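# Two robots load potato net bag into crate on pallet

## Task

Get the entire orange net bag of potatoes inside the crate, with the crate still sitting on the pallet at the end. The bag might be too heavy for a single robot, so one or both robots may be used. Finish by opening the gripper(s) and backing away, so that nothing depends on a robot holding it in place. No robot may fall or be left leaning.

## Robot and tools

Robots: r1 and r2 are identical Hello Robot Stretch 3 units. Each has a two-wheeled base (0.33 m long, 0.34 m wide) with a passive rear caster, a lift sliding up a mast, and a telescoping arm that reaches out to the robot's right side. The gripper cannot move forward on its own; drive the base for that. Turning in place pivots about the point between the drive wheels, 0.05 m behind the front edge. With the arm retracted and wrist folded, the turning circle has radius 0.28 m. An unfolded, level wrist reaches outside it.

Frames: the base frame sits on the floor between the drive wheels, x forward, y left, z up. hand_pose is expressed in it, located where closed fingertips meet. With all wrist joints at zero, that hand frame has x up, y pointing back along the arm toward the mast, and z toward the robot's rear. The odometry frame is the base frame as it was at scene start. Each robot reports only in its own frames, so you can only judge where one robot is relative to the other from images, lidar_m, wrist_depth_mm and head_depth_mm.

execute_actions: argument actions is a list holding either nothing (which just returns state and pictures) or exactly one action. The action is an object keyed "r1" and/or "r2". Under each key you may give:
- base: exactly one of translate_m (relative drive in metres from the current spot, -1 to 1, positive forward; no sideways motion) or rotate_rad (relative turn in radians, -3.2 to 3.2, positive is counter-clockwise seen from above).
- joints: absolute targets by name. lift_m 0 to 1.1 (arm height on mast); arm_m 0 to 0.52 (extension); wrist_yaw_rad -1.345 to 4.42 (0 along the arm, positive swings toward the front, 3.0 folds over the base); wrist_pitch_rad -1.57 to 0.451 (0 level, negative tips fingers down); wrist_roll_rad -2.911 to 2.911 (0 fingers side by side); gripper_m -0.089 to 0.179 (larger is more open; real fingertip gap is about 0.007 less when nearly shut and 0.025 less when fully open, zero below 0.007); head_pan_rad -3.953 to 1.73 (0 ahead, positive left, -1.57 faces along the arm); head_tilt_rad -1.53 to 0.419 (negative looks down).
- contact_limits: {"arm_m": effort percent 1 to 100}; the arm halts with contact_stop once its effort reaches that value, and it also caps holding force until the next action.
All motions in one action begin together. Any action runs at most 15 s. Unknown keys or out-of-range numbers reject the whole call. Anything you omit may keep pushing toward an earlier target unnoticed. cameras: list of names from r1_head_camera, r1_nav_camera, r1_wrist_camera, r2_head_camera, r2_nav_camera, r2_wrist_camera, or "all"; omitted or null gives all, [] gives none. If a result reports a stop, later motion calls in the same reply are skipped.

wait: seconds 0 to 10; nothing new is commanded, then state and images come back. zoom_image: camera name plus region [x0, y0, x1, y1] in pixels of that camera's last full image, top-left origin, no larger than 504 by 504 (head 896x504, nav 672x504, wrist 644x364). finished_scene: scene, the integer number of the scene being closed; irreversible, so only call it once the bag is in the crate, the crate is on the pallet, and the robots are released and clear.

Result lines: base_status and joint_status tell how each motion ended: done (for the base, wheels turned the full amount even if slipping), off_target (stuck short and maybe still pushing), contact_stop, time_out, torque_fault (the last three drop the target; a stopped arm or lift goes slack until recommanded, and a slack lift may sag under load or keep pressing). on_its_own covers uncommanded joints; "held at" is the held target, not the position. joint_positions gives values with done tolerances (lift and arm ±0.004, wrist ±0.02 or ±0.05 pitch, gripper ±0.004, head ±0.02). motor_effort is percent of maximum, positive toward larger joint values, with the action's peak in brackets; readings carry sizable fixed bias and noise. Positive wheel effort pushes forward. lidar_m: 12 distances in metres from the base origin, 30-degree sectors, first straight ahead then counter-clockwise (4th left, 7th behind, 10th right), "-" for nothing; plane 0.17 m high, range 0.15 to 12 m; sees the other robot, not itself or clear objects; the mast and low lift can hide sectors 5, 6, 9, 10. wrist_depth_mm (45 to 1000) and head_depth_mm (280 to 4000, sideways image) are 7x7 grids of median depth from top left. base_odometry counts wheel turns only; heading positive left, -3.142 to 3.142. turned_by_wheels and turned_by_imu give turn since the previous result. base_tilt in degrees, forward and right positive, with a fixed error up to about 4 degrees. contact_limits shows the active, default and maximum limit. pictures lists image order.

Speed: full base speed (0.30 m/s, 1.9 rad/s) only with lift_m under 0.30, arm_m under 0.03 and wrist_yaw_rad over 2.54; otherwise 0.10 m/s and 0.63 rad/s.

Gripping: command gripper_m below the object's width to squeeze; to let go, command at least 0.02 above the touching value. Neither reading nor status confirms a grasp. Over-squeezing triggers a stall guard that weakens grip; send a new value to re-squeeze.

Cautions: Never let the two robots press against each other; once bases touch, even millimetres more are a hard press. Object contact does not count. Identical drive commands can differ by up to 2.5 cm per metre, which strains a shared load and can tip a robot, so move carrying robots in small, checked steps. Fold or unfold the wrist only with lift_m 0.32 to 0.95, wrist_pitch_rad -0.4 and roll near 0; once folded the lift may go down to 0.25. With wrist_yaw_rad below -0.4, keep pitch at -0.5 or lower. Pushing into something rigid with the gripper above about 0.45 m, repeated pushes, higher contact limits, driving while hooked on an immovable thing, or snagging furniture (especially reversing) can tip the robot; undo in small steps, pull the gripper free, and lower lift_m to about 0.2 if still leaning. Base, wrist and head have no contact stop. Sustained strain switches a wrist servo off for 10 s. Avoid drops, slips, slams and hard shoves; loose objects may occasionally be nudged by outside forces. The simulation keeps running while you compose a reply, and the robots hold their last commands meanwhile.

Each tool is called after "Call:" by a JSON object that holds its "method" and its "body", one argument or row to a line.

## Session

Call:
{"method": "execute_actions", "body": {
  "actions": []
}}

Scene clock: 0.00 s.
r1.base_odometry: x=+0.000 y=+0.000 heading=+0.000 (m, m, rad; r1's odometry frame)
r1.turned_by_wheels: +0.000 (rad since the last result)
r1.turned_by_imu: +0.000 (rad since the last result)
r1.base_tilt: forward=-0.6 right=+0.1 (deg)
r1.lidar_m: 1.30 1.24 1.27 1.68 4.19 4.57 3.70 1.95 1.74 1.23 1.17 1.20
r1.head_depth_mm: 1399 1372 1380 1365 1364 1348 1335 / 1527 1551 1537 1535 1519 1502 1482 / 1451 1475 1504 1540 1587 1604 1623 / 1346 1375 1402 1426 1457 1494 1517 / 1257 1284 1306 1330 1365 1387 1419 / 1179 1212 1228 1246 1274 1294 1315 / 1117 1138 1152 1175 1196 1207 1235
r1.base_status: not commanded
r1.joint_positions: lift_m=+0.453 arm_m=-0.002 wrist_yaw_rad=+3.012 wrist_pitch_rad=-0.408 wrist_roll_rad=-0.016 gripper_m=+0.037 head_pan_rad=+0.016 head_tilt_rad=+0.004
r1.joint_status: not commanded
r1.motor_effort: left_wheel=+1 right_wheel=+0 lift_m=+33 arm_m=-1 wrist_yaw_rad=+0 wrist_pitch_rad=+5 wrist_roll_rad=+0 gripper_m=+0 head_pan_rad=+1 head_tilt_rad=+3 (%)
r1.hand_pose: x=+0.0079 y=+0.0808 z=+0.4678 quat_wxyz=(+0.187, +0.694, +0.100, +0.688) (m; r1's base frame)
r1.wrist_depth_mm: - - - - - - 963 / - - - - - - - / - - - - - - - / - - - - - 986 967 / 911 866 - 837 855 812 791 / 758 746 - 713 672 685 673 / 655 642 619 617 607 604 591
r2.base_odometry: x=+0.000 y=+0.000 heading=+0.000 (m, m, rad; r2's odometry frame)
r2.turned_by_wheels: +0.000 (rad since the last result)
r2.turned_by_imu: +0.000 (rad since the last result)
r2.base_tilt: forward=+1.7 right=-0.8 (deg)
r2.lidar_m: 1.55 1.54 1.36 1.12 1.12 1.25 2.01 1.95 3.51 4.41 3.55 1.87
r2.head_depth_mm: 1714 1721 1731 1746 1750 1790 1782 / 1638 1665 1665 1686 1685 1696 1712 / 1595 1592 1597 1618 1636 1636 1652 / 1534 1550 1552 1555 1569 1576 1598 / 1482 1486 1499 1502 1517 1518 1533 / 1428 1431 1448 1455 1466 1478 1486 / 1385 1397 1401 1409 1415 1421 1433
r2.base_status: not commanded
r2.joint_positions: lift_m=+0.539 arm_m=+0.000 wrist_yaw_rad=+3.080 wrist_pitch_rad=-0.337 wrist_roll_rad=+0.015 gripper_m=+0.037 head_pan_rad=+0.020 head_tilt_rad=-0.009
r2.joint_status: not commanded
r2.motor_effort: left_wheel=-1 right_wheel=+0 lift_m=+36 arm_m=+1 wrist_yaw_rad=-1 wrist_pitch_rad=+5 wrist_roll_rad=+1 gripper_m=+0 head_pan_rad=+0 head_tilt_rad=+2 (%)
r2.hand_pose: x=-0.0069 y=+0.0885 z=+0.5706 quat_wxyz=(+0.141, +0.705, +0.096, +0.688) (m; r2's base frame)
r2.wrist_depth_mm: 815 860 - - - - - / 837 933 - - - - - / 929 - - - - - - / 958 - - - - - - / - - - - - - - / 962 932 913 869 - 864 840 / 802 794 761 764 726 717 697
pictures: r1_head_camera (sideways: a quarter turn clockwise sets it upright), r1_nav_camera (sideways: a quarter turn counterclockwise sets it upright), r1_wrist_camera, r2_head_camera (sideways: a quarter turn clockwise sets it upright), r2_nav_camera (sideways: a quarter turn counterclockwise sets it upright), r2_wrist_camera
Images, in order (width x height): r1_head_camera 896x504, r1_nav_camera 672x504, r1_wrist_camera 644x364, r2_head_camera 896x504, r2_nav_camera 672x504, r2_wrist_camera 644x364.

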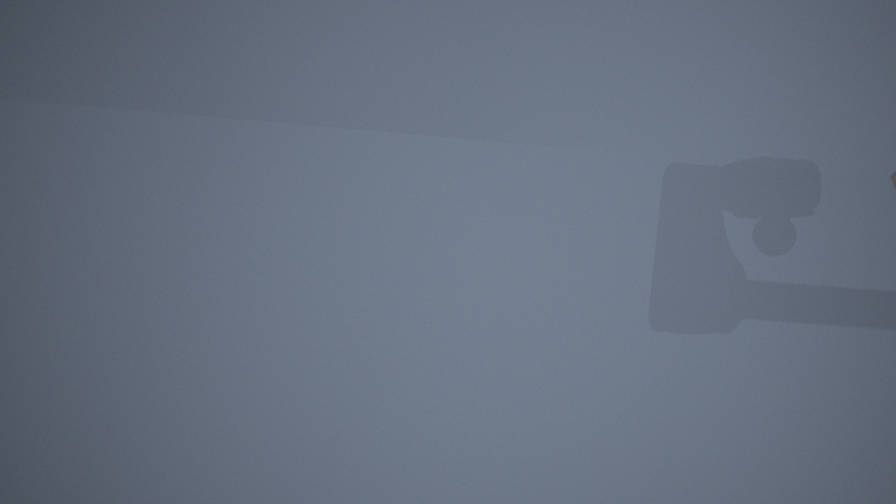

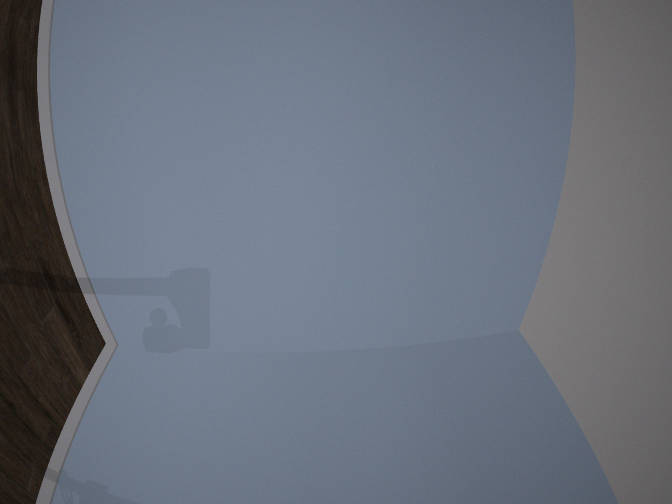

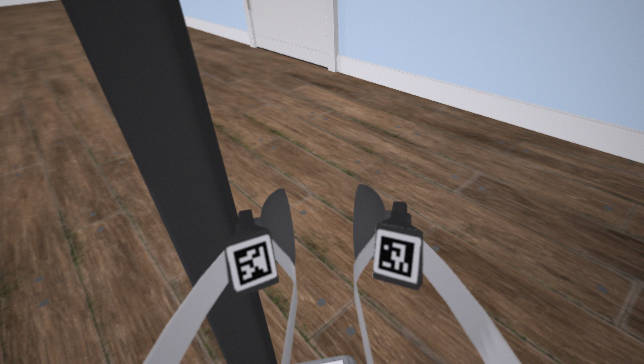

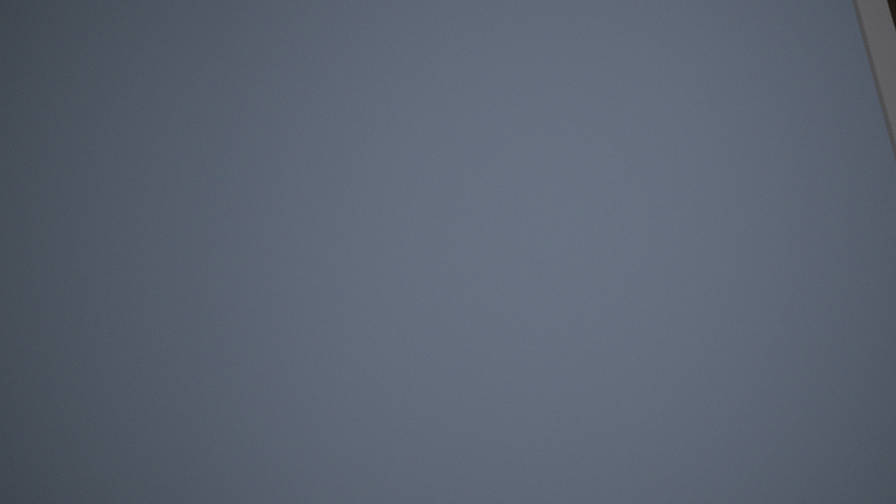

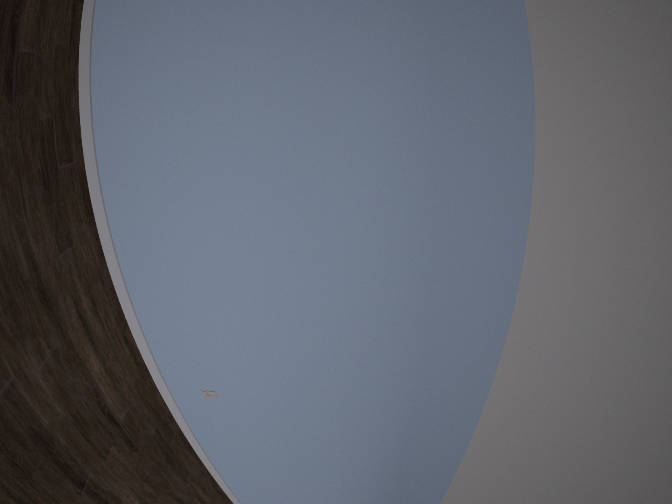

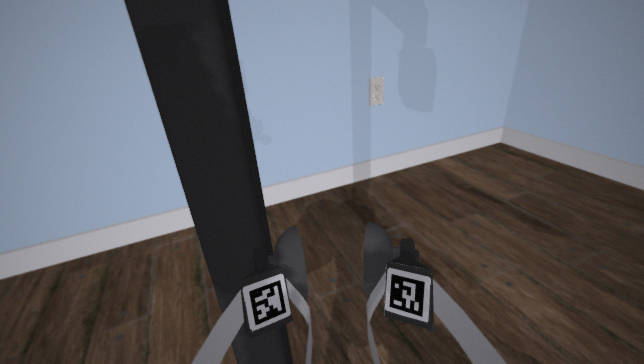

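Call:
{"method": "execute_actions", "body": {
  "actions": [
    {"r1":{"base":{"rotate_rad":2.5},"joints":{"lift_m":0.28,"head_tilt_rad":-0.5}},"r2":{"base":{"rotate_rad":-1.6},"joints":{"lift_m":0.28,"head_tilt_rad":-0.5,"wrist_pitch_rad":-0.4}}}
  ],
  "cameras": ["r1_head_camera","r1_nav_camera","r2_head_camera","r2_nav_camera"]
}}

Scene clock: 7.27 s.
r1.base_odometry: x=+0.000 y=+0.000 heading=+2.500 (m, m, rad; r1's odometry frame)
r1.turned_by_wheels: +2.500 (rad since the last result)
r1.turned_by_imu: +2.479 (rad since the last result)
r1.base_tilt: forward=-0.5 right=+0.1 (deg)
r1.lidar_m: 4.57 3.90 1.95 2.03 1.29 1.17 1.18 1.37 1.23 1.24 1.52 2.97
r1.head_depth_mm: - - 3861 2544 1943 1532 1274 / - - 3700 2527 1907 1523 1271 / - - 3648 2494 1873 1505 1265 / - - 3531 2438 1856 1492 1246 / - - 3417 2378 1829 1480 1247 / - - 3365 2343 1818 1471 1232 / - - 3405 2350 1779 1456 1214
r1.base_status: done
r1.joint_positions: lift_m=+0.280 arm_m=-0.002 wrist_yaw_rad=+3.012 wrist_pitch_rad=-0.409 wrist_roll_rad=-0.016 gripper_m=+0.037 head_pan_rad=+0.016 head_tilt_rad=-0.494
r1.joint_status: all done
r1.motor_effort: left_wheel=-1(5) right_wheel=+3(11) lift_m=+27(29) arm_m=+0(0) wrist_yaw_rad=+1(1) wrist_pitch_rad=+6(6) wrist_roll_rad=+0(0) gripper_m=+0(0) head_pan_rad=+1(0) head_tilt_rad=-3(38) (%)
r1.hand_pose: x=+0.0079 y=+0.0807 z=+0.2950 quat_wxyz=(+0.188, +0.694, +0.100, +0.688) (m; r1's base frame)
r1.wrist_depth_mm: - - - - - - - / - - - - - - - / - 927 940 928 906 850 841 / 771 762 728 726 702 676 664 / 623 615 - 586 587 561 560 / 526 522 - - 474 477 472 / 463 - - - 427 421 416
r2.base_odometry: x=+0.000 y=+0.000 heading=-1.600 (m, m, rad; r2's odometry frame)
r2.turned_by_wheels: -1.600 (rad since the last result)
r2.turned_by_imu: -1.602 (rad since the last result)
r2.base_tilt: forward=+1.7 right=-0.8 (deg)
r2.lidar_m: 4.43 3.70 1.89 1.55 1.54 1.38 1.13 1.12 1.24 1.94 1.86 3.50
r2.head_depth_mm: - - 3635 2471 1875 1508 1261 / - - 3659 2481 1874 1509 1266 / - - 3721 2493 1883 1524 1265 / - - 3727 2548 1903 1530 1278 / - - 3774 2523 1904 1525 1278 / - - 3791 2537 1915 1535 1281 / - - 3810 2564 1922 1544 1286
r2.base_status: done
r2.joint_positions: lift_m=+0.281 arm_m=+0.000 wrist_yaw_rad=+3.080 wrist_pitch_rad=-0.415 wrist_roll_rad=+0.015 gripper_m=+0.037 head_pan_rad=+0.020 head_tilt_rad=-0.494
r2.joint_status: all done
r2.motor_effort: left_wheel=+2(9) right_wheel=-2(6) lift_m=+21(30) arm_m=+0(1) wrist_yaw_rad=+1(0) wrist_pitch_rad=+5(5) wrist_roll_rad=+1(1) gripper_m=+0(0) head_pan_rad=+0(1) head_tilt_rad=-2(27) (%)
r2.hand_pose: x=-0.0074 y=+0.0794 z=+0.2938 quat_wxyz=(+0.168, +0.701, +0.123, +0.682) (m; r2's base frame)
r2.wrist_depth_mm: - - - - - - - / - - - - - - - / - - - - - 969 915 / 878 841 - 784 747 723 691 / 669 640 - 624 612 580 570 / 549 533 520 527 - 487 483 / 468 474 - - 409 418 408
pictures: r1_head_camera (sideways: a quarter turn clockwise sets it upright), r1_nav_camera (sideways: a quarter turn counterclockwise sets it upright), r2_head_camera (sideways: a quarter turn clockwise sets it upright), r2_nav_camera (sideways: a quarter turn counterclockwise sets it upright)
Images, in order (width x height): r1_head_camera 896x504, r1_nav_camera 672x504, r2_head_camera 896x504, r2_nav_camera 672x504.

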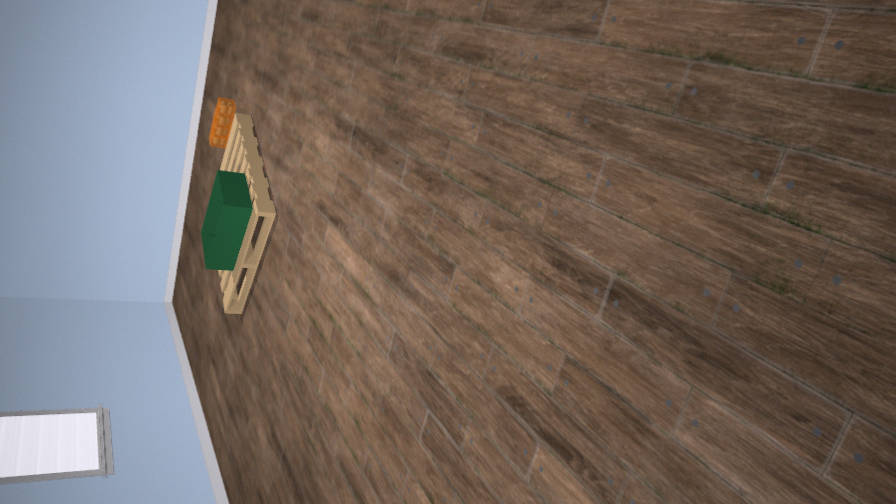

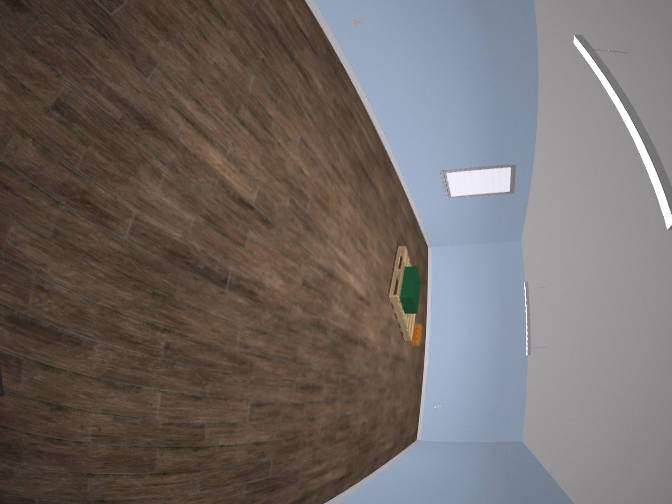

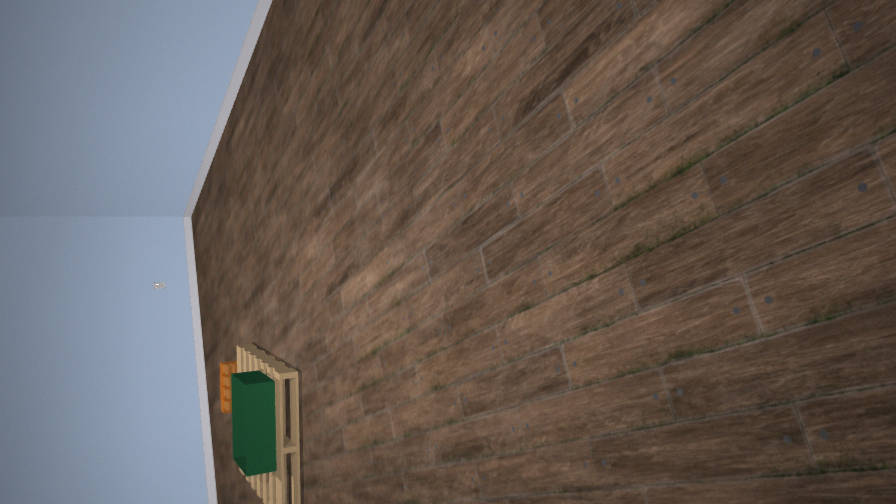

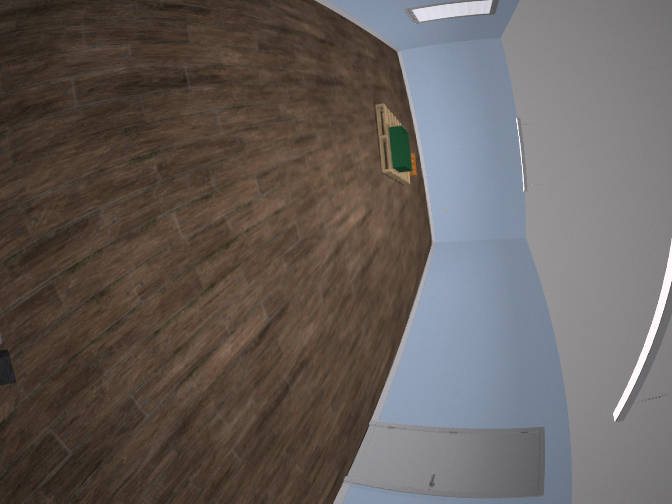

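Call:
{"method": "execute_actions", "body": {
  "actions": [
    {"r1":{"base":{"rotate_rad":-0.25}},"r2":{"base":{"rotate_rad":0.28}}}
  ],
  "cameras": []
}}

Call:
{"method": "execute_actions", "body": {
  "actions": [
    {"r1":{"base":{"translate_m":1}},"r2":{"base":{"translate_m":1}}}
  ],
  "cameras": []
}}

Call:
{"method": "execute_actions", "body": {
  "actions": [
    {"r1":{"base":{"translate_m":1}},"r2":{"base":{"translate_m":1}}}
  ],
  "cameras": []
}}

Call:
{"method": "execute_actions", "body": {
  "actions": [
    {"r1":{"base":{"translate_m":1},"joints":{"head_tilt_rad":-0.6,"head_pan_rad":0.2}},"r2":{"base":{"translate_m":0.6},"joints":{"head_tilt_rad":-0.6}}}
  ],
  "cameras": ["r1_head_camera","r1_nav_camera","r2_head_camera","r2_nav_camera"]
}}

Scene clock: 28.57 s.
r1.base_odometry: x=+0.000 y=+0.000 heading=+2.250 (m, m, rad; r1's odometry frame)
r1.turned_by_wheels: -0.250 (rad since the last result)
r1.turned_by_imu: -0.247 (rad since the last result)
r1.base_tilt: forward=-0.4 right=+0.2 (deg)
r1.lidar_m: 4.60 4.53 3.57 1.95 1.51 1.19 1.17 1.26 1.26 1.24 1.33 1.94
r1.head_depth_mm: - - 3841 2562 1938 1553 1281 / - - 3713 2526 1916 1520 1270 / - - 3651 2494 1893 1511 1270 / - - 3558 2423 1846 1512 1255 / - - 3474 2404 1847 1487 1239 / - - 3404 2357 1814 1468 1228 / - - 3297 2318 1790 1448 1223
r1.base_status: done
r1.joint_positions: lift_m=+0.280 arm_m=-0.002 wrist_yaw_rad=+3.012 wrist_pitch_rad=-0.409 wrist_roll_rad=-0.016 gripper_m=+0.037 head_pan_rad=+0.016 head_tilt_rad=-0.494
r1.joint_status: not commanded
r1.motor_effort: left_wheel=+2(6) right_wheel=-1(7) lift_m=+26(26) arm_m=+0(0) wrist_yaw_rad=+0(1) wrist_pitch_rad=+6(6) wrist_roll_rad=+0(0) gripper_m=+0(0) head_pan_rad=+0(0) head_tilt_rad=-3(3) (%)
r1.hand_pose: x=+0.0079 y=+0.0807 z=+0.2950 quat_wxyz=(+0.188, +0.694, +0.100, +0.688) (m; r1's base frame)
r1.wrist_depth_mm: - - - - - - - / - - - - - - - / 999 926 941 924 893 866 842 / 783 764 736 719 708 673 667 / 627 611 - 587 595 572 555 / 525 524 - - 473 480 476 / 464 - - - 427 420 417
r2.base_odometry: x=+0.000 y=+0.000 heading=-1.320 (m, m, rad; r2's odometry frame)
r2.turned_by_wheels: +0.280 (rad since the last result)
r2.turned_by_imu: +0.280 (rad since the last result)
r2.base_tilt: forward=+1.9 right=-0.8 (deg)
r2.lidar_m: 4.43 2.38 1.63 1.54 1.57 1.19 1.12 1.14 1.49 1.83 3.26 4.20
r2.head_depth_mm: - - 3617 2466 1871 1508 1267 / - - 3678 2489 1870 1517 1266 / - - 3726 2515 1891 1523 1266 / - - 3719 2512 1893 1523 1272 / - - 3717 2532 1904 1533 1280 / - - 3807 2555 1927 1537 1278 / - - 3838 2560 1916 1545 1284
r2.base_status: done
r2.joint_positions: lift_m=+0.281 arm_m=+0.000 wrist_yaw_rad=+3.080 wrist_pitch_rad=-0.415 wrist_roll_rad=+0.015 gripper_m=+0.037 head_pan_rad=+0.020 head_tilt_rad=-0.494
r2.joint_status: not commanded
r2.motor_effort: left_wheel=-3(10) right_wheel=+3(6) lift_m=+21(20) arm_m=+0(1) wrist_yaw_rad=+0(0) wrist_pitch_rad=+5(5) wrist_roll_rad=+1(1) gripper_m=+0(0) head_pan_rad=-1(0) head_tilt_rad=-2(3) (%)
r2.hand_pose: x=-0.0074 y=+0.0794 z=+0.2938 quat_wxyz=(+0.168, +0.701, +0.123, +0.682) (m; r2's base frame)
r2.wrist_depth_mm: - - - - - - - / - - - - - - - / - - - - - 945 907 / 861 843 - 772 760 732 703 / 673 652 - 618 611 578 568 / 546 536 521 524 - 488 477 / 455 466 - - 415 420 408
pictures: none
No camera images: the call's "cameras" was empty. Leave "cameras" out to get every camera's image.

Scene clock: 33.67 s.
r1.base_odometry: x=-0.628 y=+0.778 heading=+2.250 (m, m, rad; r1's odometry frame)
r1.turned_by_wheels: +0.000 (rad since the last result)
r1.turned_by_imu: -0.001 (rad since the last result)
r1.base_tilt: forward=-0.3 right=+0.3 (deg)
r1.lidar_m: 3.59 3.68 3.48 1.77 2.78 2.20 2.16 1.73 1.36 1.34 1.42 2.14
r1.head_depth_mm: - - 3854 2540 1930 1558 1289 / - - 3736 2496 1888 1524 1266 / - - 3630 2462 1870 1511 1264 / - - 3492 2455 1855 1490 1253 / - - 3482 2382 1847 1482 1239 / - - 3424 2353 1781 1461 1231 / - - 3327 2323 1791 1454 1213
r1.base_status: done
r1.joint_positions: lift_m=+0.280 arm_m=-0.002 wrist_yaw_rad=+3.012 wrist_pitch_rad=-0.409 wrist_roll_rad=-0.016 gripper_m=+0.037 head_pan_rad=+0.016 head_tilt_rad=-0.495
r1.joint_status: not commanded
r1.motor_effort: left_wheel=+2(8) right_wheel=-3(6) lift_m=+27(27) arm_m=+1(0) wrist_yaw_rad=+0(1) wrist_pitch_rad=+6(6) wrist_roll_rad=+0(0) gripper_m=+0(0) head_pan_rad=+1(1) head_tilt_rad=-3(3) (%)
r1.hand_pose: x=+0.0079 y=+0.0807 z=+0.2950 quat_wxyz=(+0.188, +0.694, +0.100, +0.688) (m; r1's base frame)
r1.wrist_depth_mm: - - - - - - - / - - - - - - - / - 933 952 919 905 875 839 / 786 760 727 739 706 685 664 / 623 614 - 589 586 574 560 / 525 529 - - 472 484 472 / 463 - - - 428 419 412
r2.base_odometry: x=+0.248 y=-0.969 heading=-1.320 (m, m, rad; r2's odometry frame)
r2.turned_by_wheels: +0.000 (rad since the last result)
r2.turned_by_imu: +0.004 (rad since the last result)
r2.base_tilt: forward=+1.8 right=-0.6 (deg)
r2.lidar_m: 3.45 2.48 1.72 1.62 1.65 2.14 2.11 2.15 2.80 1.65 3.16 4.09
r2.head_depth_mm: - - 3623 2472 1882 1505 1265 / - - 3674 2480 1863 1516 1270 / - - 3384 2521 1892 1526 1268 / - - 3442 2525 1895 1518 1275 / - - 3728 2525 1909 1537 1273 / - - 3802 2544 1918 1539 1279 / - - 3805 2553 1941 1549 1287
r2.base_status: done
r2.joint_positions: lift_m=+0.281 arm_m=+0.000 wrist_yaw_rad=+3.080 wrist_pitch_rad=-0.415 wrist_roll_rad=+0.015 gripper_m=+0.037 head_pan_rad=+0.020 head_tilt_rad=-0.495
r2.joint_status: not commanded
r2.motor_effort: left_wheel=-3(9) right_wheel=+3(7) lift_m=+21(21) arm_m=+1(0) wrist_yaw_rad=+0(1) wrist_pitch_rad=+5(5) wrist_roll_rad=+1(1) gripper_m=+0(0) head_pan_rad=+0(0) head_tilt_rad=-3(2) (%)
r2.hand_pose: x=-0.0074 y=+0.0794 z=+0.2938 quat_wxyz=(+0.168, +0.701, +0.123, +0.682) (m; r2's base frame)
r2.wrist_depth_mm: - - - - - - - / - - - - - - - / - - - - - 976 935 / 870 838 - 781 760 722 703 / 678 657 - 618 619 583 567 / 548 530 526 526 - 482 473 / 459 472 - - 415 416 407
pictures: none
No camera images: the call's "cameras" was empty. Leave "cameras" out to get every camera's image.

Scene clock: 38.77 s.
r1.base_odometry: x=-1.257 y=+1.556 heading=+2.250 (m, m, rad; r1's odometry frame)
r1.turned_by_wheels: +0.000 (rad since the last result)
r1.turned_by_imu: -0.001 (rad since the last result)
r1.base_tilt: forward=-0.3 right=+0.2 (deg)
r1.lidar_m: 2.81 2.63 3.36 1.60 3.57 3.22 3.15 1.87 1.45 1.42 1.55 2.30
r1.head_depth_mm: - - 3808 2559 1927 1539 1290 / - - 3731 2521 1889 1530 1274 / - - 3674 2448 1864 1512 1261 / - - 3534 2437 1838 1489 1256 / - - 3320 2400 1844 1476 1245 / - - 2979 2356 1817 1463 1228 / - - 2716 2352 1793 1446 1228
r1.base_status: done
r1.joint_positions: lift_m=+0.280 arm_m=-0.002 wrist_yaw_rad=+3.012 wrist_pitch_rad=-0.409 wrist_roll_rad=-0.016 gripper_m=+0.037 head_pan_rad=+0.016 head_tilt_rad=-0.495
r1.joint_status: not commanded
r1.motor_effort: left_wheel=+2(8) right_wheel=-3(6) lift_m=+27(27) arm_m=+0(0) wrist_yaw_rad=+0(1) wrist_pitch_rad=+6(6) wrist_roll_rad=+0(0) gripper_m=+0(1) head_pan_rad=+0(0) head_tilt_rad=-3(3) (%)
r1.hand_pose: x=+0.0079 y=+0.0807 z=+0.2950 quat_wxyz=(+0.188, +0.694, +0.100, +0.688) (m; r1's base frame)
r1.wrist_depth_mm: - - - - - - - / - - - - - - - / - 926 947 908 881 857 848 / 768 751 732 714 698 687 663 / 630 612 - 595 598 568 561 / 525 524 - - 478 484 473 / 465 - - - 425 418 413
r2.base_odometry: x=+0.496 y=-1.938 heading=-1.320 (m, m, rad; r2's odometry frame)
r2.turned_by_wheels: +0.000 (rad since the last result)
r2.turned_by_imu: +0.004 (rad since the last result)
r2.base_tilt: forward=+1.8 right=-0.8 (deg)
r2.lidar_m: 2.47 2.59 1.79 1.69 1.72 2.25 3.09 3.16 3.21 1.47 3.11 4.02
r2.head_depth_mm: - - 3641 2459 1874 1502 1264 / - - 3450 2498 1883 1510 1266 / - - 2907 2494 1895 1513 1272 / - - 3013 2493 1912 1521 1274 / - - 3775 2533 1917 1528 1278 / - - 3807 2554 1904 1535 1286 / - - 3824 2572 1912 1544 1279
r2.base_status: done
r2.joint_positions: lift_m=+0.280 arm_m=+0.000 wrist_yaw_rad=+3.080 wrist_pitch_rad=-0.415 wrist_roll_rad=+0.015 gripper_m=+0.037 head_pan_rad=+0.020 head_tilt_rad=-0.495
r2.joint_status: not commanded
r2.motor_effort: left_wheel=-3(9) right_wheel=+2(8) lift_m=+21(21) arm_m=+0(0) wrist_yaw_rad=-1(0) wrist_pitch_rad=+5(5) wrist_roll_rad=+1(1) gripper_m=+0(1) head_pan_rad=+0(1) head_tilt_rad=-3(1) (%)
r2.hand_pose: x=-0.0074 y=+0.0794 z=+0.2938 quat_wxyz=(+0.168, +0.701, +0.123, +0.682) (m; r2's base frame)
r2.wrist_depth_mm: - - - - - - - / - - - - - - - / - - - - - 961 894 / 879 836 - 767 737 721 702 / 665 658 - 613 618 585 560 / 552 533 519 520 - 483 472 / 457 472 - - 413 415 408
pictures: none
No camera images: the call's "cameras" was empty. Leave "cameras" out to get every camera's image.

Scene clock: 43.87 s.
r1.base_odometry: x=-1.885 y=+2.334 heading=+2.250 (m, m, rad; r1's odometry frame)
r1.turned_by_wheels: +0.000 (rad since the last result)
r1.turned_by_imu: -0.001 (rad since the last result)
r1.base_tilt: forward=-0.3 right=+0.4 (deg)
r1.lidar_m: 4.61 1.70 3.26 1.51 3.46 4.23 4.15 1.98 1.57 1.55 1.66 2.46
r1.head_depth_mm: 3728 - 2974 2177 1735 1439 1224 / 3782 - 2977 2170 1725 1422 1214 / - - 2908 2150 1686 1412 1197 / - - 2615 2081 1681 1405 1186 / - - 2607 2105 1656 1377 1186 / - - 2238 1995 1635 1381 1171 / - - 2302 1897 1642 1356 1156
r1.base_status: done
r1.joint_positions: lift_m=+0.280 arm_m=-0.002 wrist_yaw_rad=+3.012 wrist_pitch_rad=-0.409 wrist_roll_rad=-0.016 gripper_m=+0.037 head_pan_rad=+0.193 head_tilt_rad=-0.593
r1.joint_status: all done
r1.motor_effort: left_wheel=+2(8) right_wheel=-3(7) lift_m=+27(27) arm_m=+0(0) wrist_yaw_rad=+1(0) wrist_pitch_rad=+6(6) wrist_roll_rad=+0(0) gripper_m=+1(1) head_pan_rad=+3(22) head_tilt_rad=-4(21) (%)
r1.hand_pose: x=+0.0079 y=+0.0807 z=+0.2950 quat_wxyz=(+0.188, +0.694, +0.100, +0.688) (m; r1's base frame)
r1.wrist_depth_mm: - - - - - - - / - - - - - - - / - 952 939 940 900 876 838 / 778 739 757 728 710 680 670 / 623 608 - 590 593 569 558 / 523 521 - - 475 487 478 / 462 - - - 427 420 412
r2.base_odometry: x=+0.645 y=-2.519 heading=-1.320 (m, m, rad; r2's odometry frame)
r2.turned_by_wheels: +0.000 (rad since the last result)
r2.turned_by_imu: +0.003 (rad since the last result)
r2.base_tilt: forward=+1.8 right=-0.8 (deg)
r2.lidar_m: 1.88 2.64 1.83 1.73 1.76 2.30 3.67 3.74 3.16 2.99 1.38 3.98
r2.head_depth_mm: - - 2858 2113 1697 1412 1204 / - - 2747 2056 1697 1407 1202 / - - 2396 2081 1710 1409 1206 / - - 2437 2132 1706 1414 1207 / - - 2675 2155 1717 1423 1212 / - - 2987 2184 1729 1424 1212 / - - 3047 2180 1738 1430 1222
r2.base_status: done
r2.joint_positions: lift_m=+0.280 arm_m=+0.000 wrist_yaw_rad=+3.080 wrist_pitch_rad=-0.415 wrist_roll_rad=+0.015 gripper_m=+0.037 head_pan_rad=+0.020 head_tilt_rad=-0.593
r2.joint_status: all done
r2.motor_effort: left_wheel=-3(10) right_wheel=+2(7) lift_m=+21(22) arm_m=+0(1) wrist_yaw_rad=+0(0) wrist_pitch_rad=+5(5) wrist_roll_rad=+1(1) gripper_m=+0(0) head_pan_rad=+0(1) head_tilt_rad=-3(12) (%)
r2.hand_pose: x=-0.0074 y=+0.0794 z=+0.2938 quat_wxyz=(+0.168, +0.701, +0.123, +0.682) (m; r2's base frame)
r2.wrist_depth_mm: - - - - - - - / - - - - - - - / - - - - - 958 921 / 888 843 - 781 746 717 682 / 652 658 - 611 611 578 563 / 536 522 529 521 - 485 469 / 466 469 - - 413 420 411
pictures: r1_head_camera (sideways: a quarter turn clockwise sets it upright), r1_nav_camera (sideways: a quarter turn counterclockwise sets it upright), r2_head_camera (sideways: a quarter turn clockwise sets it upright), r2_nav_camera (sideways: a quarter turn counterclockwise sets it upright)
Images, in order (width x height): r1_head_camera 896x504, r1_nav_camera 672x504, r2_head_camera 896x504, r2_nav_camera 672x504.

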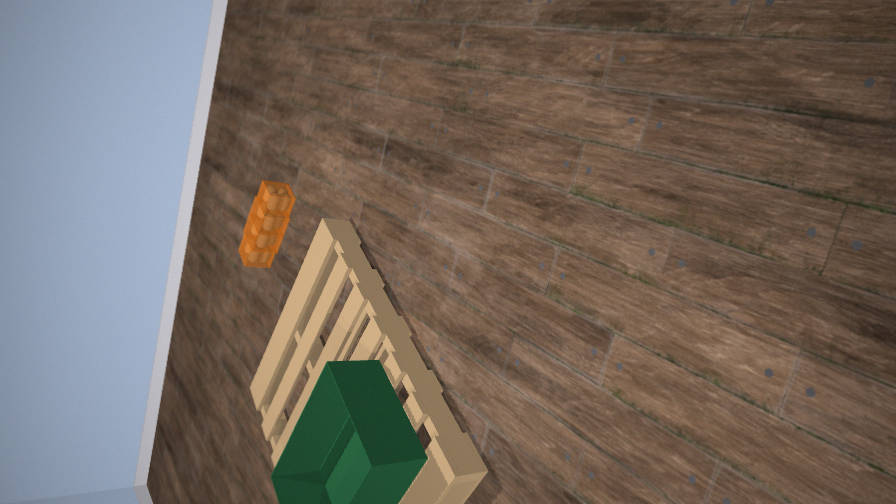

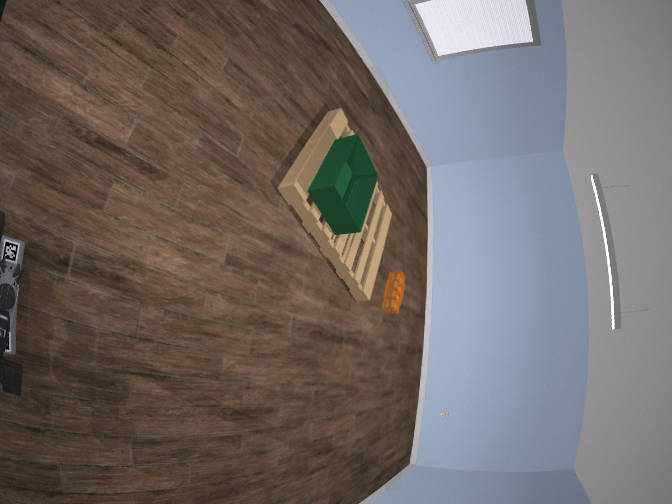

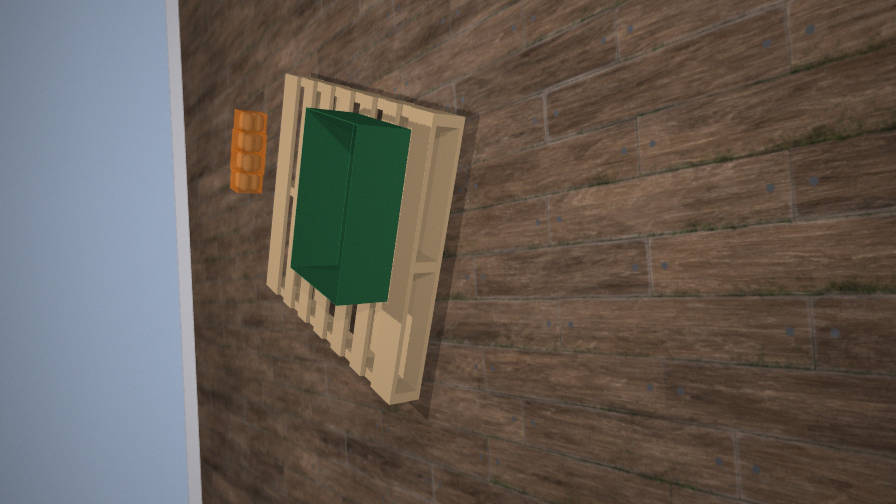

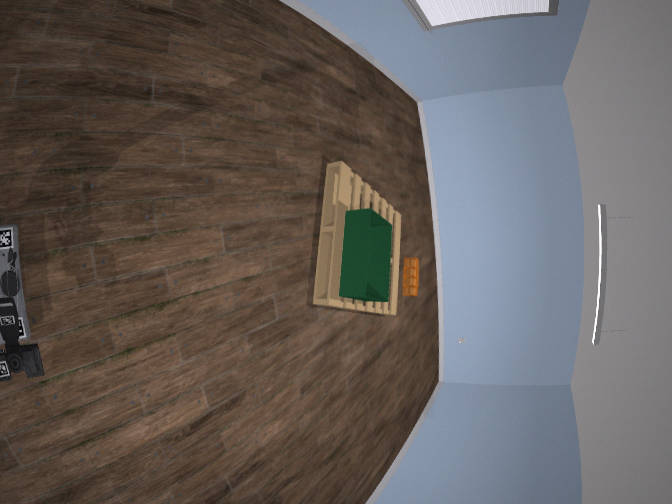

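Call:
{"method": "execute_actions", "body": {
  "actions": [
    {"r1":{"base":{"translate_m":0.3}},"r2":{"base":{"rotate_rad":0.43}}}
  ],
  "cameras": []
}}

Call:
{"method": "execute_actions", "body": {
  "actions": [
    {"r1":{"base":{"translate_m":0.92}},"r2":{"base":{"translate_m":0.92}}}
  ],
  "cameras": []
}}

Call:
{"method": "execute_actions", "body": {
  "actions": [
    {"r1":{"base":{"translate_m":0.6},"joints":{"head_tilt_rad":-0.95,"head_pan_rad":0.5}},"r2":{"base":{"translate_m":0.92},"joints":{"head_tilt_rad":-0.9,"head_pan_rad":-0.9}}}
  ],
  "cameras": ["r1_head_camera","r1_nav_camera","r2_head_camera","r2_nav_camera"]
}}

Scene clock: 87.27 s.
r1.base_odometry: x=-2.074 y=+2.567 heading=+2.250 (m, m, rad; r1's odometry frame)
r1.turned_by_wheels: +0.000 (rad since the last result)
r1.turned_by_imu: +0.001 (rad since the last result)
r1.base_tilt: forward=-0.4 right=+0.3 (deg)
r1.lidar_m: 4.30 1.45 3.22 3.19 3.42 4.53 4.44 2.02 1.60 1.57 1.69 2.50
r1.head_depth_mm: 3462 3827 3009 2186 1736 1434 1217 / 3600 3910 2963 2153 1725 1417 1212 / 3611 - 2851 2129 1699 1401 1205 / 3761 - 2870 2085 1679 1410 1188 / 3791 - 2559 2026 1665 1374 1180 / - - 2583 1860 1637 1361 1174 / - - 2430 1735 1636 1368 1169
r1.base_status: done
r1.joint_positions: lift_m=+0.280 arm_m=-0.002 wrist_yaw_rad=+3.012 wrist_pitch_rad=-0.409 wrist_roll_rad=-0.016 gripper_m=+0.037 head_pan_rad=+0.193 head_tilt_rad=-0.594
r1.joint_status: not commanded
r1.motor_effort: left_wheel=+2(7) right_wheel=-2(6) lift_m=+27(27) arm_m=+0(0) wrist_yaw_rad=+1(1) wrist_pitch_rad=+6(6) wrist_roll_rad=+0(0) gripper_m=+0(0) head_pan_rad=+5(4) head_tilt_rad=-4(4) (%)
r1.hand_pose: x=+0.0079 y=+0.0807 z=+0.2950 quat_wxyz=(+0.188, +0.694, +0.100, +0.688) (m; r1's base frame)
r1.wrist_depth_mm: - - - - - - - / - - - - - - - / - 945 956 911 906 854 841 / 775 764 743 723 718 680 672 / 636 610 - 584 594 564 556 / 523 527 - - 478 486 477 / 468 - - - 425 421 411
r2.base_odometry: x=+0.645 y=-2.519 heading=-0.890 (m, m, rad; r2's odometry frame)
r2.turned_by_wheels: +0.430 (rad since the last result)
r2.turned_by_imu: +0.430 (rad since the last result)
r2.base_tilt: forward=+1.8 right=-0.8 (deg)
r2.lidar_m: 2.97 1.90 1.73 1.74 2.13 3.68 3.71 3.32 2.99 1.45 3.69 1.89
r2.head_depth_mm: - - 2723 2057 1682 1398 1202 / - - 2872 2154 1699 1405 1203 / - - 2911 2148 1711 1408 1210 / - - 2923 2157 1722 1420 1208 / 3299 3518 2982 2187 1722 1424 1210 / 2733 2949 2886 2194 1723 1423 1215 / 2352 2469 2575 2185 1726 1435 1222
r2.base_status: done
r2.joint_positions: lift_m=+0.280 arm_m=+0.000 wrist_yaw_rad=+3.080 wrist_pitch_rad=-0.415 wrist_roll_rad=+0.015 gripper_m=+0.037 head_pan_rad=+0.020 head_tilt_rad=-0.593
r2.joint_status: not commanded
r2.motor_effort: left_wheel=-3(11) right_wheel=+2(7) lift_m=+21(21) arm_m=+0(0) wrist_yaw_rad=+0(1) wrist_pitch_rad=+5(5) wrist_roll_rad=+1(1) gripper_m=+0(0) head_pan_rad=-1(0) head_tilt_rad=-3(3) (%)
r2.hand_pose: x=-0.0074 y=+0.0794 z=+0.2938 quat_wxyz=(+0.168, +0.701, +0.123, +0.682) (m; r2's base frame)
r2.wrist_depth_mm: - - - - - - - / - - - - - - - / - - - - - 919 922 / 873 846 - 775 742 724 679 / 667 654 - 614 611 578 575 / 539 528 523 521 - 481 473 / 463 471 - - 413 419 413
pictures: none
No camera images: the call's "cameras" was empty. Leave "cameras" out to get every camera's image.

Scene clock: 92.10 s.
r1.base_odometry: x=-2.652 y=+3.283 heading=+2.251 (m, m, rad; r1's odometry frame)
r1.turned_by_wheels: +0.000 (rad since the last result)
r1.turned_by_imu: -0.001 (rad since the last result)
r1.base_tilt: forward=-0.5 right=+0.2 (deg)
r1.lidar_m: 3.38 3.63 0.87 3.09 3.31 4.97 4.78 2.17 1.69 1.67 1.79 2.64
r1.head_depth_mm: 2747 3021 3023 2189 1738 1431 1220 / 2779 3127 2932 2174 1710 1421 1210 / 2874 3256 2887 2129 1690 1405 1204 / 2977 3302 2770 2127 1672 1394 1188 / 3027 3367 2789 2077 1598 1380 1179 / 3135 3515 2727 2067 1519 1369 1174 / 3272 3494 2675 1890 1521 1321 1169
r1.base_status: done
r1.joint_positions: lift_m=+0.280 arm_m=-0.002 wrist_yaw_rad=+3.012 wrist_pitch_rad=-0.409 wrist_roll_rad=-0.016 gripper_m=+0.037 head_pan_rad=+0.193 head_tilt_rad=-0.594
r1.joint_status: not commanded
r1.motor_effort: left_wheel=+2(8) right_wheel=-2(5) lift_m=+27(27) arm_m=+1(0) wrist_yaw_rad=+0(1) wrist_pitch_rad=+6(6) wrist_roll_rad=+0(0) gripper_m=+1(0) head_pan_rad=+4(4) head_tilt_rad=-4(4) (%)
r1.hand_pose: x=+0.0079 y=+0.0807 z=+0.2950 quat_wxyz=(+0.188, +0.694, +0.100, +0.688) (m; r1's base frame)
r1.wrist_depth_mm: - - - - 829 766 - / - - - - 871 815 863 / - 945 943 940 860 806 756 / 770 759 736 722 709 679 670 / 631 615 - 587 597 575 554 / 522 518 - - 476 483 476 / 462 - - - 430 417 417
r2.base_odometry: x=+1.223 y=-3.234 heading=-0.891 (m, m, rad; r2's odometry frame)
r2.turned_by_wheels: +0.000 (rad since the last result)
r2.turned_by_imu: +0.004 (rad since the last result)
r2.base_tilt: forward=+1.8 right=-0.7 (deg)
r2.lidar_m: 2.42 1.55 1.41 1.42 1.74 3.44 4.54 3.64 3.31 1.68 1.19 1.19
r2.head_depth_mm: 3345 3631 2875 2147 1582 1402 1199 / 3491 3742 2909 2140 1650 1407 1196 / 3571 - 2899 2123 1689 1415 1205 / 3284 3613 2926 2158 1716 1414 1214 / 2671 2848 2823 2175 1716 1420 1209 / 2225 2361 2509 2195 1721 1422 1215 / 1925 1999 2121 2133 1730 1427 1219
r2.base_status: done
r2.joint_positions: lift_m=+0.280 arm_m=+0.000 wrist_yaw_rad=+3.080 wrist_pitch_rad=-0.415 wrist_roll_rad=+0.015 gripper_m=+0.037 head_pan_rad=+0.020 head_tilt_rad=-0.594
r2.joint_status: not commanded
r2.motor_effort: left_wheel=-4(9) right_wheel=+2(8) lift_m=+22(21) arm_m=+1(0) wrist_yaw_rad=+1(1) wrist_pitch_rad=+5(5) wrist_roll_rad=+1(1) gripper_m=+0(0) head_pan_rad=-1(1) head_tilt_rad=-3(2) (%)
r2.hand_pose: x=-0.0074 y=+0.0794 z=+0.2938 quat_wxyz=(+0.168, +0.701, +0.123, +0.682) (m; r2's base frame)
r2.wrist_depth_mm: - - - - - - - / - - - - - - - / - - - - - 983 927 / 893 845 - 802 755 715 700 / 682 659 - 614 619 572 561 / 549 536 522 530 - 484 470 / 463 469 - - 418 414 410
pictures: none
No camera images: the call's "cameras" was empty. Leave "cameras" out to get every camera's image.

Scene clock: 96.93 s.
r1.base_odometry: x=-3.029 y=+3.749 heading=+2.251 (m, m, rad; r1's odometry frame)
r1.turned_by_wheels: +0.000 (rad since the last result)
r1.turned_by_imu: +0.000 (rad since the last result)
r1.base_tilt: forward=-0.3 right=+0.2 (deg)
r1.lidar_m: 2.79 2.99 3.11 0.66 0.81 4.82 4.99 2.24 1.75 1.73 1.85 2.73
r1.head_depth_mm: 2432 2089 1773 1546 1358 1229 1111 / 2498 2071 1699 1530 1359 1228 1108 / 2496 2040 1694 1520 1349 1206 1100 / 2444 2006 1727 1503 1329 1200 1101 / 2400 1992 1714 1354 1292 1192 1106 / 2359 1979 1555 1409 1253 1191 1110 / 2322 1968 1614 1397 1198 1186 1087
r1.base_status: done
r1.joint_positions: lift_m=+0.280 arm_m=-0.002 wrist_yaw_rad=+3.012 wrist_pitch_rad=-0.409 wrist_roll_rad=-0.016 gripper_m=+0.037 head_pan_rad=+0.493 head_tilt_rad=-0.939
r1.joint_status: all done
r1.motor_effort: left_wheel=+2(8) right_wheel=-2(7) lift_m=+27(27) arm_m=+0(0) wrist_yaw_rad=+1(0) wrist_pitch_rad=+6(6) wrist_roll_rad=+0(0) gripper_m=+0(0) head_pan_rad=+4(27) head_tilt_rad=-6(37) (%)
r1.hand_pose: x=+0.0079 y=+0.0807 z=+0.2950 quat_wxyz=(+0.188, +0.694, +0.100, +0.688) (m; r1's base frame)
r1.wrist_depth_mm: - - 702 887 - - - / - - 754 841 - 956 802 / - 897 754 704 663 617 610 / 773 750 739 715 642 609 558 / 625 607 - 588 591 561 564 / 521 524 - - 478 484 473 / 461 - - - 426 420 414
r2.base_odometry: x=+1.802 y=-3.949 heading=-0.891 (m, m, rad; r2's odometry frame)
r2.turned_by_wheels: +0.000 (rad since the last result)
r2.turned_by_imu: +0.004 (rad since the last result)
r2.base_tilt: forward=+1.7 right=-0.8 (deg)
r2.lidar_m: 1.85 1.19 1.08 1.09 1.34 2.68 5.41 4.00 1.12 0.67 0.79 3.30
r2.head_depth_mm: 2749 2187 1663 1412 1192 1213 1091 / 2771 2211 1709 1385 1276 1202 1110 / 2760 2193 1730 1485 1288 1181 1129 / 2813 2228 1712 1490 1332 1209 1107 / 2836 2241 1816 1588 1379 1229 1109 / 2839 2262 1861 1590 1387 1230 1105 / 2805 2274 1878 1604 1389 1238 1118
r2.base_status: done
r2.joint_positions: lift_m=+0.280 arm_m=+0.000 wrist_yaw_rad=+3.080 wrist_pitch_rad=-0.415 wrist_roll_rad=+0.015 gripper_m=+0.037 head_pan_rad=-0.893 head_tilt_rad=-0.889
r2.joint_status: all done
r2.motor_effort: left_wheel=-4(9) right_wheel=+3(8) lift_m=+21(21) arm_m=+1(0) wrist_yaw_rad=+0(1) wrist_pitch_rad=+5(5) wrist_roll_rad=+1(1) gripper_m=+0(0) head_pan_rad=-4(49) head_tilt_rad=-5(24) (%)
r2.hand_pose: x=-0.0074 y=+0.0794 z=+0.2938 quat_wxyz=(+0.168, +0.701, +0.123, +0.682) (m; r2's base frame)
r2.wrist_depth_mm: - - - - 950 910 841 / - - - - - 974 896 / - - - - - 971 913 / 877 849 - 773 748 714 701 / 673 637 - 615 616 574 563 / 551 539 529 531 - 484 489 / 463 482 - - 416 419 406
pictures: r1_head_camera (sideways: a quarter turn clockwise sets it upright), r1_nav_camera (sideways: a quarter turn counterclockwise sets it upright), r2_head_camera (sideways: a quarter turn clockwise sets it upright), r2_nav_camera (sideways: a quarter turn counterclockwise sets it upright)
Images, in order (width x height): r1_head_camera 896x504, r1_nav_camera 672x504, r2_head_camera 896x504, r2_nav_camera 672x504.

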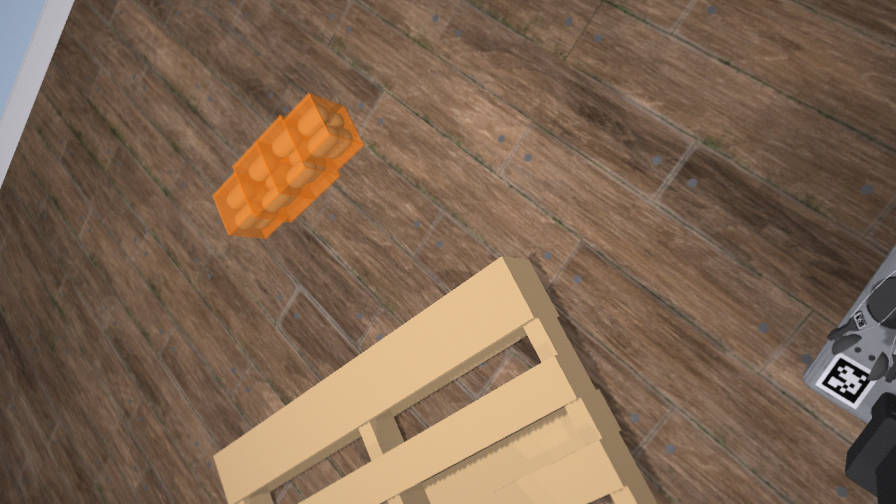

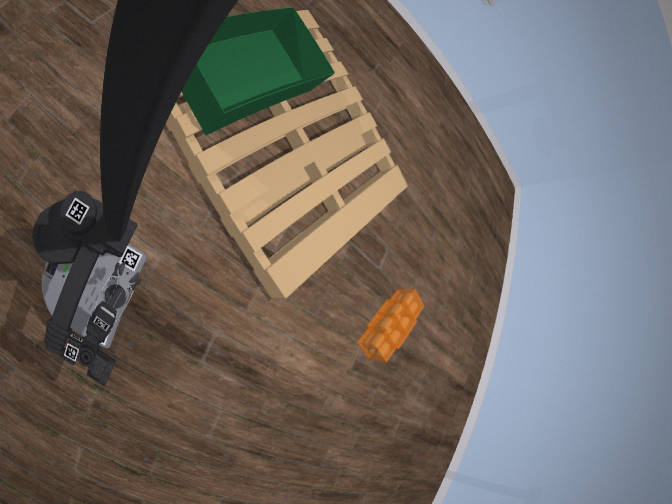

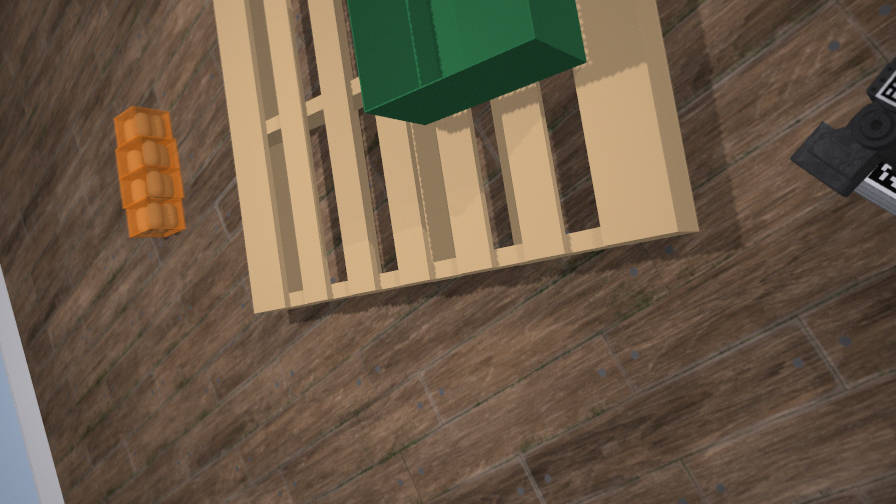

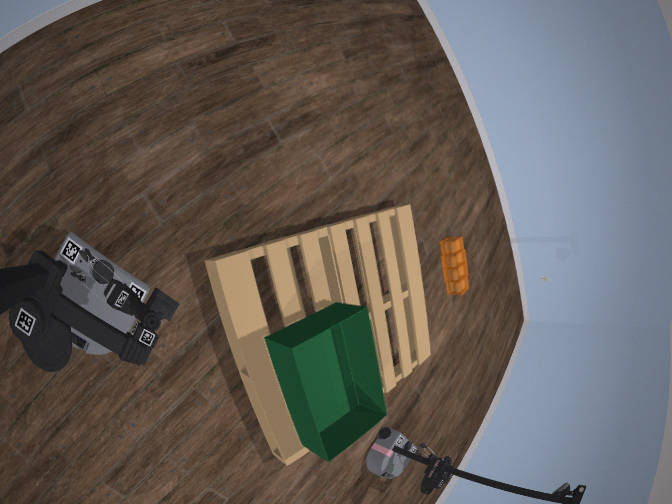

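Call:
{"method": "execute_actions", "body": {
  "actions": [
    {"r1":{"base":{"rotate_rad":-0.2}},"r2":{"base":{"translate_m":0.14}}}
  ],
  "cameras": []
}}

Call:
{"method": "execute_actions", "body": {
  "actions": [
    {"r1":{"base":{"translate_m":0.87}},"r2":{"base":{"rotate_rad":-0.713},"joints":{"head_pan_rad":-0.1,"head_tilt_rad":-1.0}}}
  ],
  "cameras": ["r2_head_camera"]
}}

Scene clock: 118.90 s.
r1.base_odometry: x=-3.029 y=+3.749 heading=+2.051 (m, m, rad; r1's odometry frame)
r1.turned_by_wheels: -0.200 (rad since the last result)
r1.turned_by_imu: -0.197 (rad since the last result)
r1.base_tilt: forward=-0.7 right=+0.1 (deg)
r1.lidar_m: 2.80 2.84 3.27 0.66 0.70 3.92 5.95 2.75 1.85 1.73 1.76 2.23
r1.head_depth_mm: 2391 2076 1759 1555 1364 1235 1115 / 2416 2052 1757 1535 1354 1213 1104 / 2464 2033 1727 1520 1351 1210 1100 / 2433 2030 1665 1511 1331 1210 1093 / 2386 1979 1699 1497 1306 1187 1116 / 2355 1965 1689 1338 1259 1186 1109 / 2352 1949 1668 1398 1225 1186 1092
r1.base_status: done
r1.joint_positions: lift_m=+0.280 arm_m=-0.002 wrist_yaw_rad=+3.012 wrist_pitch_rad=-0.409 wrist_roll_rad=-0.016 gripper_m=+0.037 head_pan_rad=+0.493 head_tilt_rad=-0.939
r1.joint_status: not commanded
r1.motor_effort: left_wheel=+2(5) right_wheel=-2(7) lift_m=+27(27) arm_m=+1(0) wrist_yaw_rad=+0(1) wrist_pitch_rad=+6(6) wrist_roll_rad=+0(0) gripper_m=+0(1) head_pan_rad=+4(4) head_tilt_rad=-6(6) (%)
r1.hand_pose: x=+0.0079 y=+0.0807 z=+0.2950 quat_wxyz=(+0.188, +0.694, +0.100, +0.688) (m; r1's base frame)
r1.wrist_depth_mm: 718 - 795 - - - - / 764 - 786 991 - 874 - / 743 734 703 678 654 628 760 / 792 752 711 699 670 654 647 / 627 616 - 595 590 566 557 / 528 527 - - 477 485 469 / 460 - - - 430 422 416
r2.base_odometry: x=+1.890 y=-4.058 heading=-0.891 (m, m, rad; r2's odometry frame)
r2.turned_by_wheels: +0.000 (rad since the last result)
r2.turned_by_imu: +0.001 (rad since the last result)
r2.base_tilt: forward=+1.8 right=-0.8 (deg)
r2.lidar_m: 1.76 1.13 1.03 1.04 1.28 2.56 5.51 4.07 0.90 0.66 3.49 3.16
r2.head_depth_mm: 2739 2187 1695 1305 1261 1153 1095 / 2734 2169 1761 1480 1323 1158 1120 / 2787 2164 1746 1461 1311 1169 1132 / 2788 2216 1756 1544 1374 1221 1100 / 2818 2256 1862 1592 1385 1236 1105 / 2835 2222 1861 1588 1397 1235 1111 / 2741 2254 1878 1594 1398 1231 1112
r2.base_status: done
r2.joint_positions: lift_m=+0.280 arm_m=+0.000 wrist_yaw_rad=+3.080 wrist_pitch_rad=-0.415 wrist_roll_rad=+0.015 gripper_m=+0.037 head_pan_rad=-0.893 head_tilt_rad=-0.889
r2.joint_status: not commanded
r2.motor_effort: left_wheel=-3(10) right_wheel=+2(8) lift_m=+21(22) arm_m=+1(0) wrist_yaw_rad=+0(0) wrist_pitch_rad=+5(5) wrist_roll_rad=+1(1) gripper_m=+0(0) head_pan_rad=-4(4) head_tilt_rad=-4(5) (%)
r2.hand_pose: x=-0.0074 y=+0.0794 z=+0.2938 quat_wxyz=(+0.168, +0.701, +0.123, +0.682) (m; r2's base frame)
r2.wrist_depth_mm: - - - - 892 857 811 / - - - - - 940 870 / - - - - - 955 891 / 870 860 - 781 750 715 700 / 668 651 - 615 611 574 567 / 544 529 525 529 - 483 470 / 462 470 - - 415 421 408
pictures: none
No camera images: the call's "cameras" was empty. Leave "cameras" out to get every camera's image.

Scene clock: 123.57 s.
r1.base_odometry: x=-3.431 y=+4.521 heading=+2.051 (m, m, rad; r1's odometry frame)
r1.turned_by_wheels: +0.000 (rad since the last result)
r1.turned_by_imu: -0.001 (rad since the last result)
r1.base_tilt: forward=-0.4 right=+0.2 (deg)
r1.lidar_m: 1.93 1.96 2.50 3.11 1.30 1.18 6.82 2.61 1.76 1.64 1.67 2.07
r1.head_depth_mm: 1701 1951 1768 1541 1366 1229 1111 / 1783 1956 1751 1537 1366 1219 1104 / 1865 2023 1730 1519 1343 1219 1103 / 1955 2007 1716 1506 1337 1204 1092 / 2019 1992 1698 1507 1332 1189 1116 / 2159 1957 1689 1476 1326 1186 1112 / 2200 1958 1665 1475 1257 1183 1085
r1.base_status: done
r1.joint_positions: lift_m=+0.280 arm_m=-0.002 wrist_yaw_rad=+3.012 wrist_pitch_rad=-0.409 wrist_roll_rad=-0.016 gripper_m=+0.037 head_pan_rad=+0.493 head_tilt_rad=-0.939
r1.joint_status: not commanded
r1.motor_effort: left_wheel=+2(7) right_wheel=-1(6) lift_m=+27(27) arm_m=+0(1) wrist_yaw_rad=+1(0) wrist_pitch_rad=+6(6) wrist_roll_rad=+0(0) gripper_m=+0(0) head_pan_rad=+4(4) head_tilt_rad=-6(6) (%)
r1.hand_pose: x=+0.0079 y=+0.0807 z=+0.2950 quat_wxyz=(+0.188, +0.694, +0.100, +0.688) (m; r1's base frame)
r1.wrist_depth_mm: - - - - - - - / - - - - - - - / 762 655 942 919 739 868 833 / 545 679 727 720 687 680 665 / 543 585 - 588 594 566 561 / 528 526 - - 476 487 475 / 467 - - - 428 418 414
r2.base_odometry: x=+1.890 y=-4.058 heading=-1.604 (m, m, rad; r2's odometry frame)
r2.turned_by_wheels: -0.713 (rad since the last result)
r2.turned_by_imu: -0.712 (rad since the last result)
r2.base_tilt: forward=+1.8 right=-0.7 (deg)
r2.lidar_m: 3.19 2.42 1.26 1.04 1.04 1.15 1.83 5.48 4.47 3.70 0.66 0.76
r2.head_depth_mm: 2186 1798 1525 1322 1184 1169 1080 / 2096 1803 1533 1396 1184 1179 1114 / 2272 1918 1586 1407 1278 1185 1111 / 2287 1935 1650 1470 1321 1198 1105 / 2282 1929 1680 1474 1327 1197 1109 / 2296 1940 1679 1486 1328 1202 1100 / 2291 1957 1681 1492 1331 1203 1098
r2.base_status: done
r2.joint_positions: lift_m=+0.280 arm_m=+0.000 wrist_yaw_rad=+3.080 wrist_pitch_rad=-0.415 wrist_roll_rad=+0.015 gripper_m=+0.037 head_pan_rad=-0.107 head_tilt_rad=-0.988
r2.joint_status: all done
r2.motor_effort: left_wheel=+2(9) right_wheel=-1(6) lift_m=+21(21) arm_m=+0(1) wrist_yaw_rad=+0(1) wrist_pitch_rad=+5(5) wrist_roll_rad=+1(1) gripper_m=+0(1) head_pan_rad=+4(50) head_tilt_rad=-5(15) (%)
r2.hand_pose: x=-0.0074 y=+0.0794 z=+0.2937 quat_wxyz=(+0.168, +0.701, +0.123, +0.682) (m; r2's base frame)
r2.wrist_depth_mm: 760 811 948 - - - - / 803 870 - - - - - / 840 924 - - - 976 900 / 852 833 - 771 748 720 705 / 671 642 - 611 616 583 564 / 546 542 526 529 - 488 477 / 458 464 - - 416 416 409
pictures: r2_head_camera (sideways: a quarter turn clockwise sets it upright)
Images, in order (width x height): r2_head_camera 896x504.

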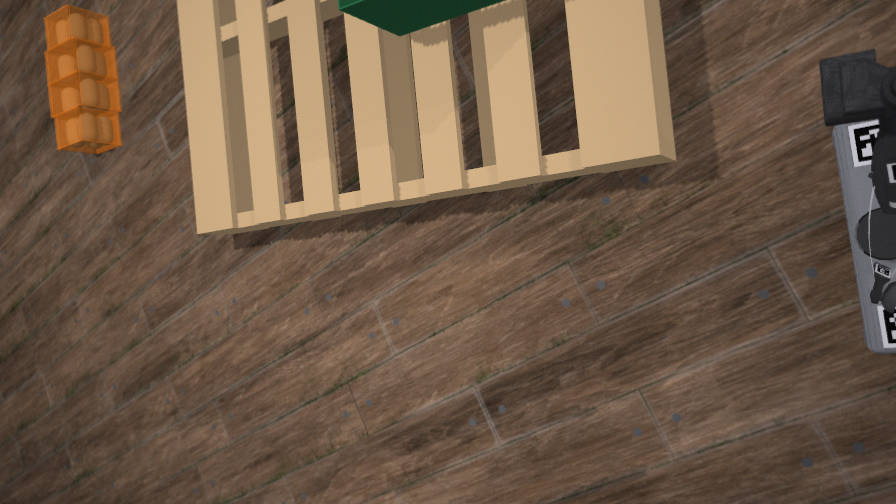

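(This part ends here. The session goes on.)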